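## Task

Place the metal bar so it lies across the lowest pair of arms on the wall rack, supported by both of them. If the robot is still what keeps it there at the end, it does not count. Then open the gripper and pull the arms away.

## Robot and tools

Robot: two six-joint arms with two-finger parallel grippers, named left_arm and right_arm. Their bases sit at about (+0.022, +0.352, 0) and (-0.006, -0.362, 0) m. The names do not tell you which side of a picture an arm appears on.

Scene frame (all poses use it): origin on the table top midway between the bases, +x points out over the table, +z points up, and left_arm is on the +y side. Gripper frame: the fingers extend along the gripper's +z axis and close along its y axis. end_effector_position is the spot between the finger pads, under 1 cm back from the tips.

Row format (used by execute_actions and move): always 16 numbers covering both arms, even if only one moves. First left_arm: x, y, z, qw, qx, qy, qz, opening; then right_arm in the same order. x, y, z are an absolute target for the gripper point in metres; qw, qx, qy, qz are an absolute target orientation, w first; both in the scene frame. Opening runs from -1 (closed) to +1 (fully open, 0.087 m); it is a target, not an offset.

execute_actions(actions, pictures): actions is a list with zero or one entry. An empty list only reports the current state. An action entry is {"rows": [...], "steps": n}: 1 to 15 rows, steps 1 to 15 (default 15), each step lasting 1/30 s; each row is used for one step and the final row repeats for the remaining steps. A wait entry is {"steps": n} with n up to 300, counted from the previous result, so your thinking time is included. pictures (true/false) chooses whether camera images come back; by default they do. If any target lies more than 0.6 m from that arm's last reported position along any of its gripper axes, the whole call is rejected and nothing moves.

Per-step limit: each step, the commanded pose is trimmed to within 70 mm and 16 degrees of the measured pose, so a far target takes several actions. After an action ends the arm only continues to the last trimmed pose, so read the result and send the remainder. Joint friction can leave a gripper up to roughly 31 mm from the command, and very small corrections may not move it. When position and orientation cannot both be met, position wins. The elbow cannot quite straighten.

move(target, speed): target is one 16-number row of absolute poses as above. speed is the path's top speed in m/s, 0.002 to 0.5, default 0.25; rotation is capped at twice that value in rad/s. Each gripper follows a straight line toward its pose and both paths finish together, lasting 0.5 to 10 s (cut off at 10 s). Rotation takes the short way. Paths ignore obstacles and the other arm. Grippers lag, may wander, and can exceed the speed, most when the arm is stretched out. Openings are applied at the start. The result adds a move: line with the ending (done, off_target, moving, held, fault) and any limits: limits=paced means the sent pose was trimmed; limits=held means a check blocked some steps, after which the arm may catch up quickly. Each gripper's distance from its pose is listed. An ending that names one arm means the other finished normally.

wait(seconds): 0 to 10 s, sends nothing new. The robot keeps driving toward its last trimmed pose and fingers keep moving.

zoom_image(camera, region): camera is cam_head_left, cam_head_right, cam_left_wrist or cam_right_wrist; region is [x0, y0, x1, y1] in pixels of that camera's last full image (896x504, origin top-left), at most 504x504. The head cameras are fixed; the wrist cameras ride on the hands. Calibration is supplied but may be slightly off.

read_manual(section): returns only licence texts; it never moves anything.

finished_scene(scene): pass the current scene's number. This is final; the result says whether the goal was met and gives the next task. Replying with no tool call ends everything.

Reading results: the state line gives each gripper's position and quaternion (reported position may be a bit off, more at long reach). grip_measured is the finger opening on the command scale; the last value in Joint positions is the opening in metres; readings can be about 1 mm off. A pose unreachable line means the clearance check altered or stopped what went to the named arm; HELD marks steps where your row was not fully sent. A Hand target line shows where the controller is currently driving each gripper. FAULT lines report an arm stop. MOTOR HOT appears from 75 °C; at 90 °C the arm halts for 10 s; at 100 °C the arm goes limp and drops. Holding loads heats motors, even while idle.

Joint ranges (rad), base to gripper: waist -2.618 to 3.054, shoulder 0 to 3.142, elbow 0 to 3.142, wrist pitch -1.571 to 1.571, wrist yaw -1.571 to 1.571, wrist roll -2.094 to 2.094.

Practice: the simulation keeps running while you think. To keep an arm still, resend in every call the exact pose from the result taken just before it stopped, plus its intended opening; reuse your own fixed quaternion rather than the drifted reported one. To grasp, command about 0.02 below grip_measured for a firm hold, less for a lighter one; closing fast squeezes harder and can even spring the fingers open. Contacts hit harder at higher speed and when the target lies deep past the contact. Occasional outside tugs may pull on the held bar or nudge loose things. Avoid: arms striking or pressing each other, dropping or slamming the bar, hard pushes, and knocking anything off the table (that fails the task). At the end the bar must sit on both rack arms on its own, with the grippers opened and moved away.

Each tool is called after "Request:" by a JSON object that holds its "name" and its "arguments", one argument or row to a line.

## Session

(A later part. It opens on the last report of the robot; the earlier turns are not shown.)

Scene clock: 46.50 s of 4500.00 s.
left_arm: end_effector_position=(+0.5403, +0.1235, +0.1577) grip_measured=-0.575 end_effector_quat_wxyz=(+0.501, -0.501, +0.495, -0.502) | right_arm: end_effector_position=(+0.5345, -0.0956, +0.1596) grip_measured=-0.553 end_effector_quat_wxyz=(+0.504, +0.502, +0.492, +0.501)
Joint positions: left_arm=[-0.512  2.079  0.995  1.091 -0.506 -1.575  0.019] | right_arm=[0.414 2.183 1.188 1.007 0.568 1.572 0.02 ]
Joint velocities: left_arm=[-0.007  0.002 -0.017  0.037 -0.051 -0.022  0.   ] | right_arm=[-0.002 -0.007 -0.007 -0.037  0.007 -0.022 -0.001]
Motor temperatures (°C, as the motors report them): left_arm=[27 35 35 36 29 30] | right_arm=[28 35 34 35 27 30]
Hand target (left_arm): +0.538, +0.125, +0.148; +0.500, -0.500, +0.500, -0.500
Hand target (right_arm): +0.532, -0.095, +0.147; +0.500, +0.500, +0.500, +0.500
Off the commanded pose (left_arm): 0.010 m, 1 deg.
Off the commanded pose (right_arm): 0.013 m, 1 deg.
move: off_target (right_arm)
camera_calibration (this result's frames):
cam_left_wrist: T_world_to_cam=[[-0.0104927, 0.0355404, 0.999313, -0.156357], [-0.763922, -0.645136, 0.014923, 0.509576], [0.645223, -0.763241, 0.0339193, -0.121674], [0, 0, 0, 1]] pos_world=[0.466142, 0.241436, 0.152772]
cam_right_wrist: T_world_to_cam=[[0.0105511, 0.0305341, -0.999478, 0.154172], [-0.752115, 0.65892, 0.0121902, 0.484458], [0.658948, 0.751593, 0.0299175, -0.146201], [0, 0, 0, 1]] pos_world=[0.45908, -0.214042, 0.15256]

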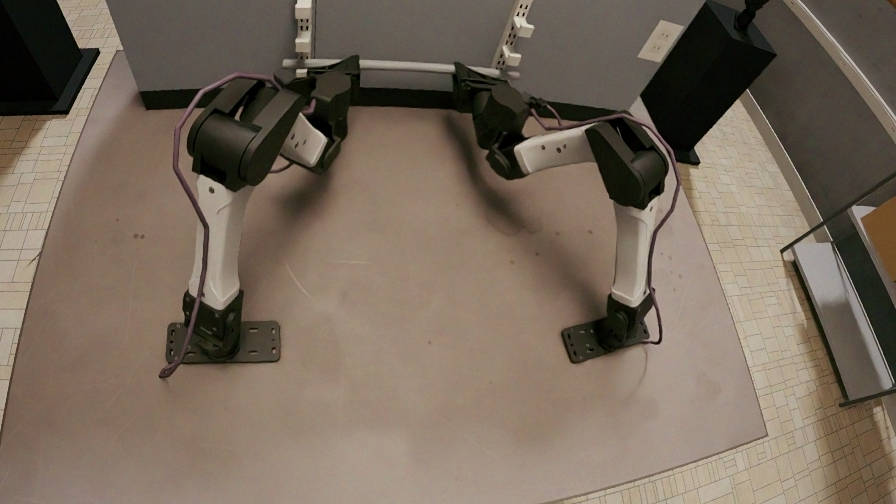

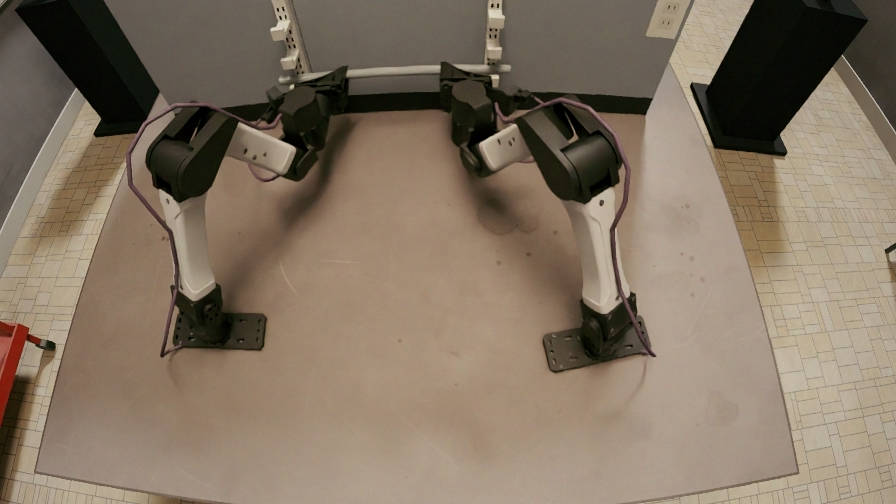

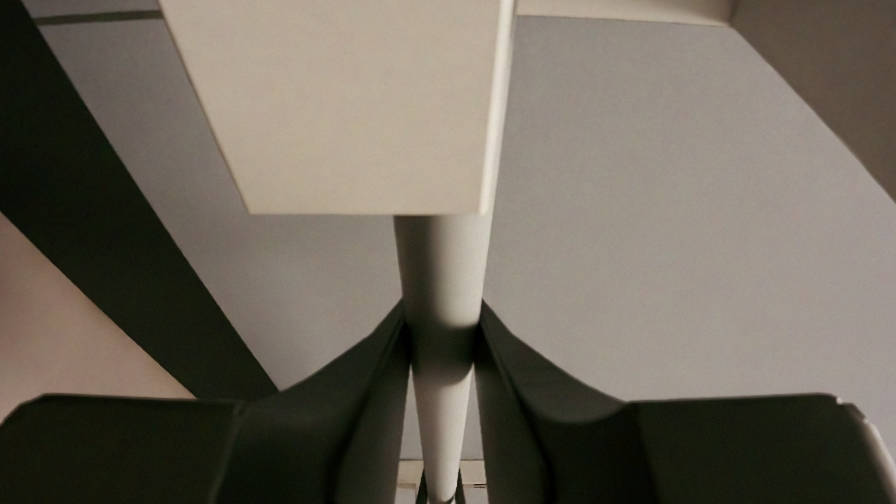

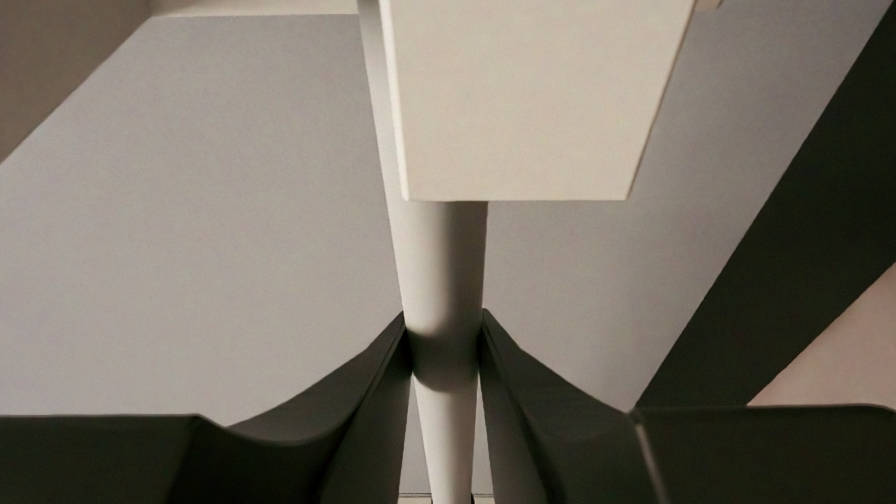

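Request:
{"name": "move", "arguments": {
  "target": [0.54,0.124,0.155,0.5,-0.5,0.5,-0.5,0.3,0.534,-0.095,0.155,0.5,0.5,0.5,0.5,0.3]
}}

Request:
{"name": "move", "arguments": {
  "target": [0.4,0.15,0.16,0.5,-0.5,0.5,-0.5,0.3,0.4,-0.13,0.16,0.5,0.5,0.5,0.5,0.3]
}}

Request:
{"name": "finished_scene", "arguments": {
  "scene": 1
}}

Scene clock: 51.47 s of 4500.00 s.
left_arm: end_effector_position=(+0.5403, +0.1232, +0.1585) grip_measured=+0.300 end_effector_quat_wxyz=(+0.501, -0.500, +0.495, -0.504) | right_arm: end_effector_position=(+0.5343, -0.0951, +0.1605) grip_measured=+0.300 end_effector_quat_wxyz=(+0.504, +0.501, +0.492, +0.503)
Joint positions: left_arm=[-0.512  2.079  0.995  1.094 -0.504 -1.574  0.057] | right_arm=[0.414 2.183 1.188 1.011 0.565 1.57  0.057]
Joint velocities: left_arm=[-0.012  0.012 -0.012 -0.081 -0.022 -0.022 -0.001] | right_arm=[-0.002  0.002 -0.007 -0.037  0.066  0.022  0.   ]
Motor temperatures (°C, as the motors report them): left_arm=[27 36 35 37 29 30] | right_arm=[28 36 34 36 27 30]
Hand target (left_arm): +0.540, +0.124, +0.155; +0.500, -0.500, +0.500, -0.500
Hand target (right_arm): +0.534, -0.095, +0.155; +0.500, +0.500, +0.500, +0.500
Off the commanded pose (left_arm): 0.004 m, 1 deg.
Off the commanded pose (right_arm): 0.005 m, 1 deg.
After step 90, 1.27 s passed at rest.
move: done
camera_calibration (this result's frames):
cam_left_wrist: T_world_to_cam=[[-0.0134488, 0.0356698, 0.999273, -0.155548], [-0.764939, -0.643977, 0.0126922, 0.510101], [0.643962, -0.764213, 0.035946, -0.121378], [0, 0, 0, 1]] pos_world=[0.466267, 0.241283, 0.153324]
cam_right_wrist: T_world_to_cam=[[0.0137029, 0.0310201, -0.999425, 0.153382], [-0.754146, 0.65663, 0.0100405, 0.485211], [0.656564, 0.753575, 0.0323914, -0.145474], [0, 0, 0, 1]] pos_world=[0.459331, -0.213737, 0.153134]

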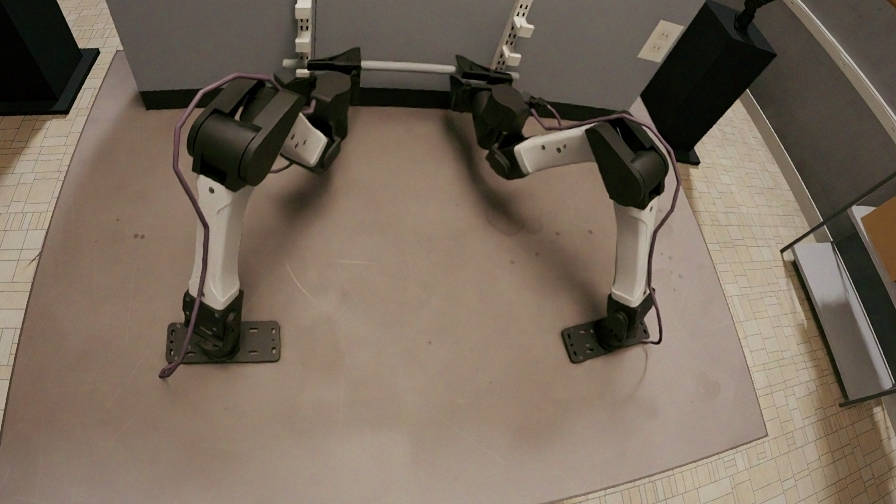

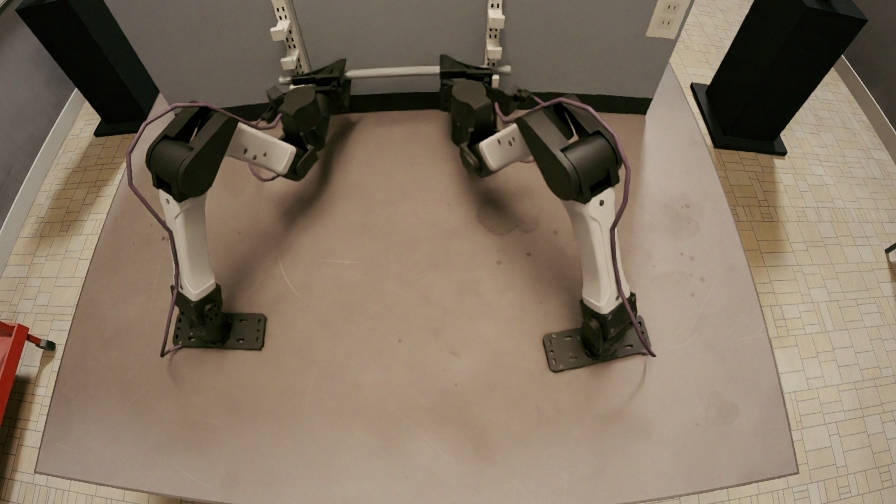

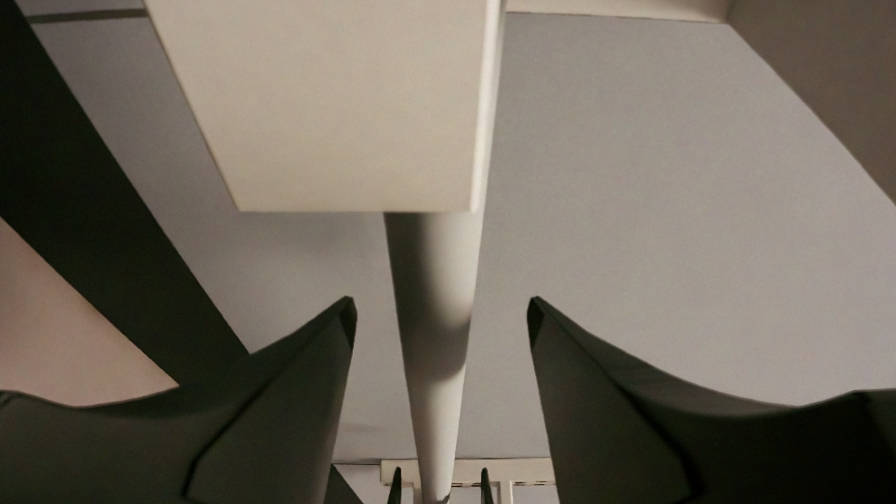

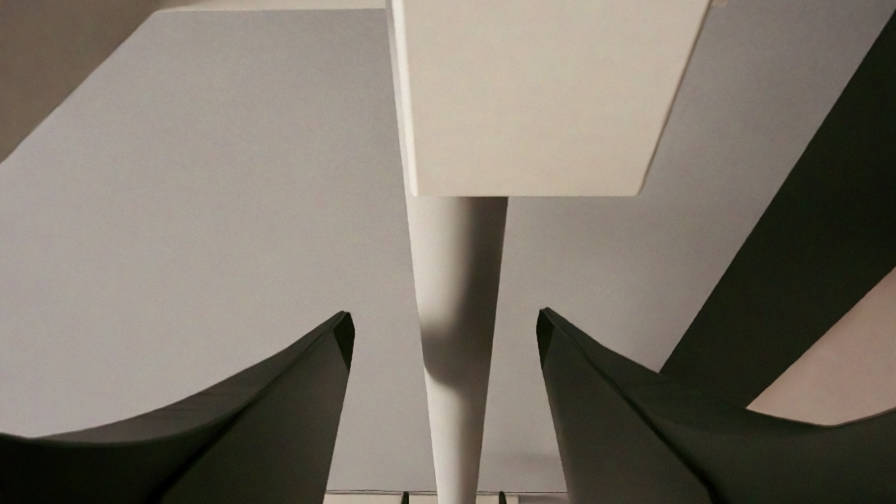

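Scene clock: 52.60 s of 4500.00 s.
left_arm: end_effector_position=(+0.4057, +0.1469, +0.1662) grip_measured=+0.300 end_effector_quat_wxyz=(+0.500, -0.501, +0.495, -0.505) | right_arm: end_effector_position=(+0.4054, -0.1268, +0.1613) grip_measured=+0.300 end_effector_quat_wxyz=(+0.499, +0.498, +0.500, +0.502)
Joint positions: left_arm=[-0.678  1.699  0.46   1.251 -0.668 -1.574  0.057] | right_arm=[0.541 1.832 0.622 1.213 0.677 1.57  0.057]
Joint velocities: left_arm=[-0.017  0.022 -0.007 -0.081 -0.066  0.022  0.   ] | right_arm=[-0.002  0.012 -0.007  0.037 -0.081  0.007 -0.   ]
Motor temperatures (°C, as the motors report them): left_arm=[27 36 35 37 29 30] | right_arm=[28 36 34 36 27 30]
Hand target (left_arm): +0.400, +0.148, +0.162; +0.501, -0.499, +0.500, -0.500
Hand target (right_arm): +0.400, -0.129, +0.161; +0.501, +0.499, +0.500, +0.500
Off the commanded pose (left_arm): 0.009 m, 1 deg.
Off the commanded pose (right_arm): 0.006 m, 0 deg.
move: done
camera_calibration (this result's frames):
cam_left_wrist: T_world_to_cam=[[-0.013627, 0.0380912, 0.999181, -0.166172], [-0.765931, -0.642769, 0.014058, 0.422265], [0.642778, -0.765113, 0.0379342, -0.0166474], [0, 0, 0, 1]] pos_world=[0.331862, 0.265011, 0.160732]
cam_right_wrist: T_world_to_cam=[[0.00244199, 0.0247237, -0.999691, 0.160708], [-0.763456, 0.645705, 0.0141043, 0.410468], [0.645855, 0.763186, 0.0204523, -0.0294996], [0, 0, 0, 1]] pos_world=[0.332035, -0.246501, 0.155472]

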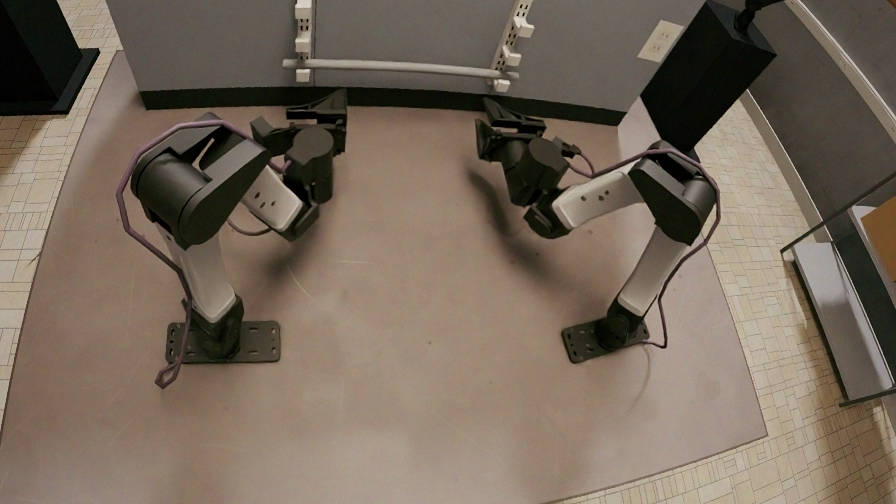

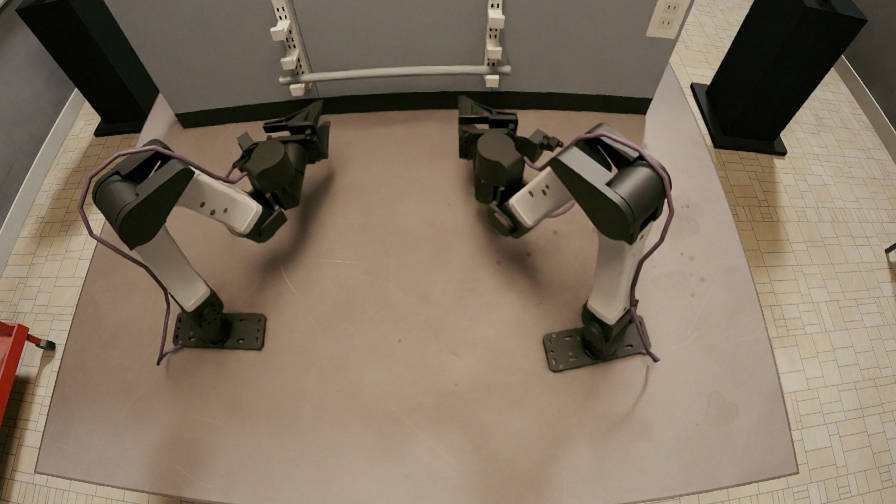

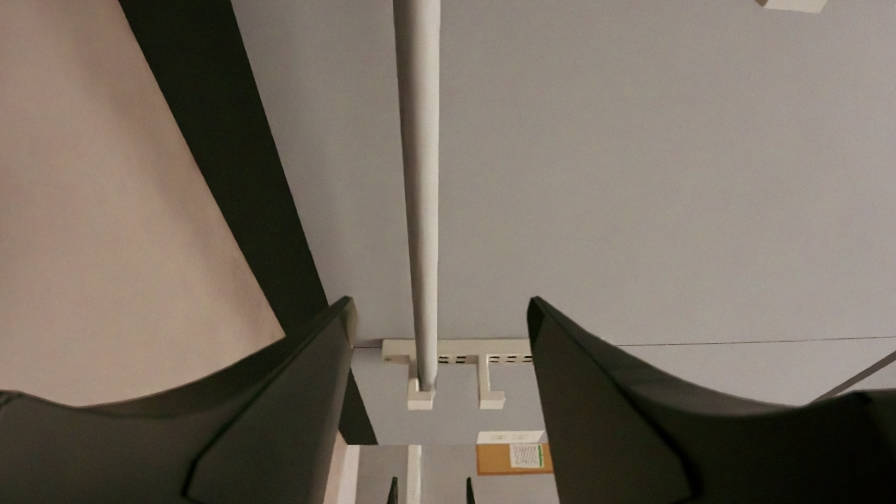

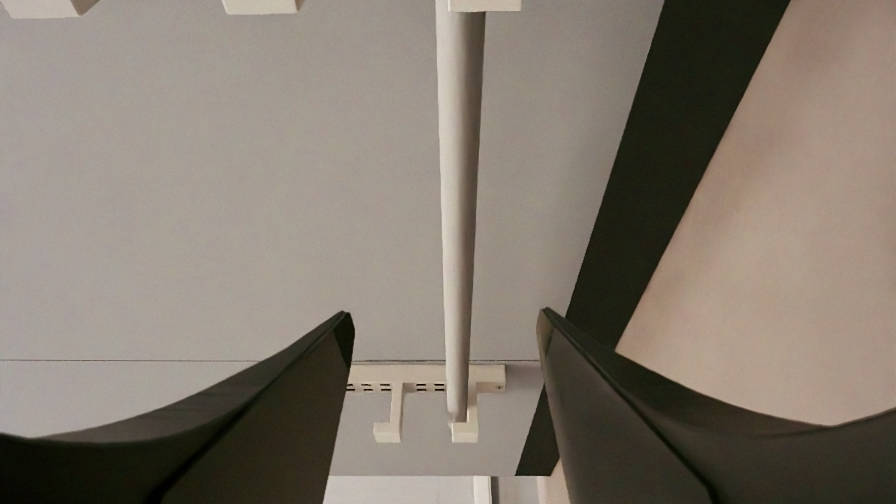

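The scene is finished: the task was done.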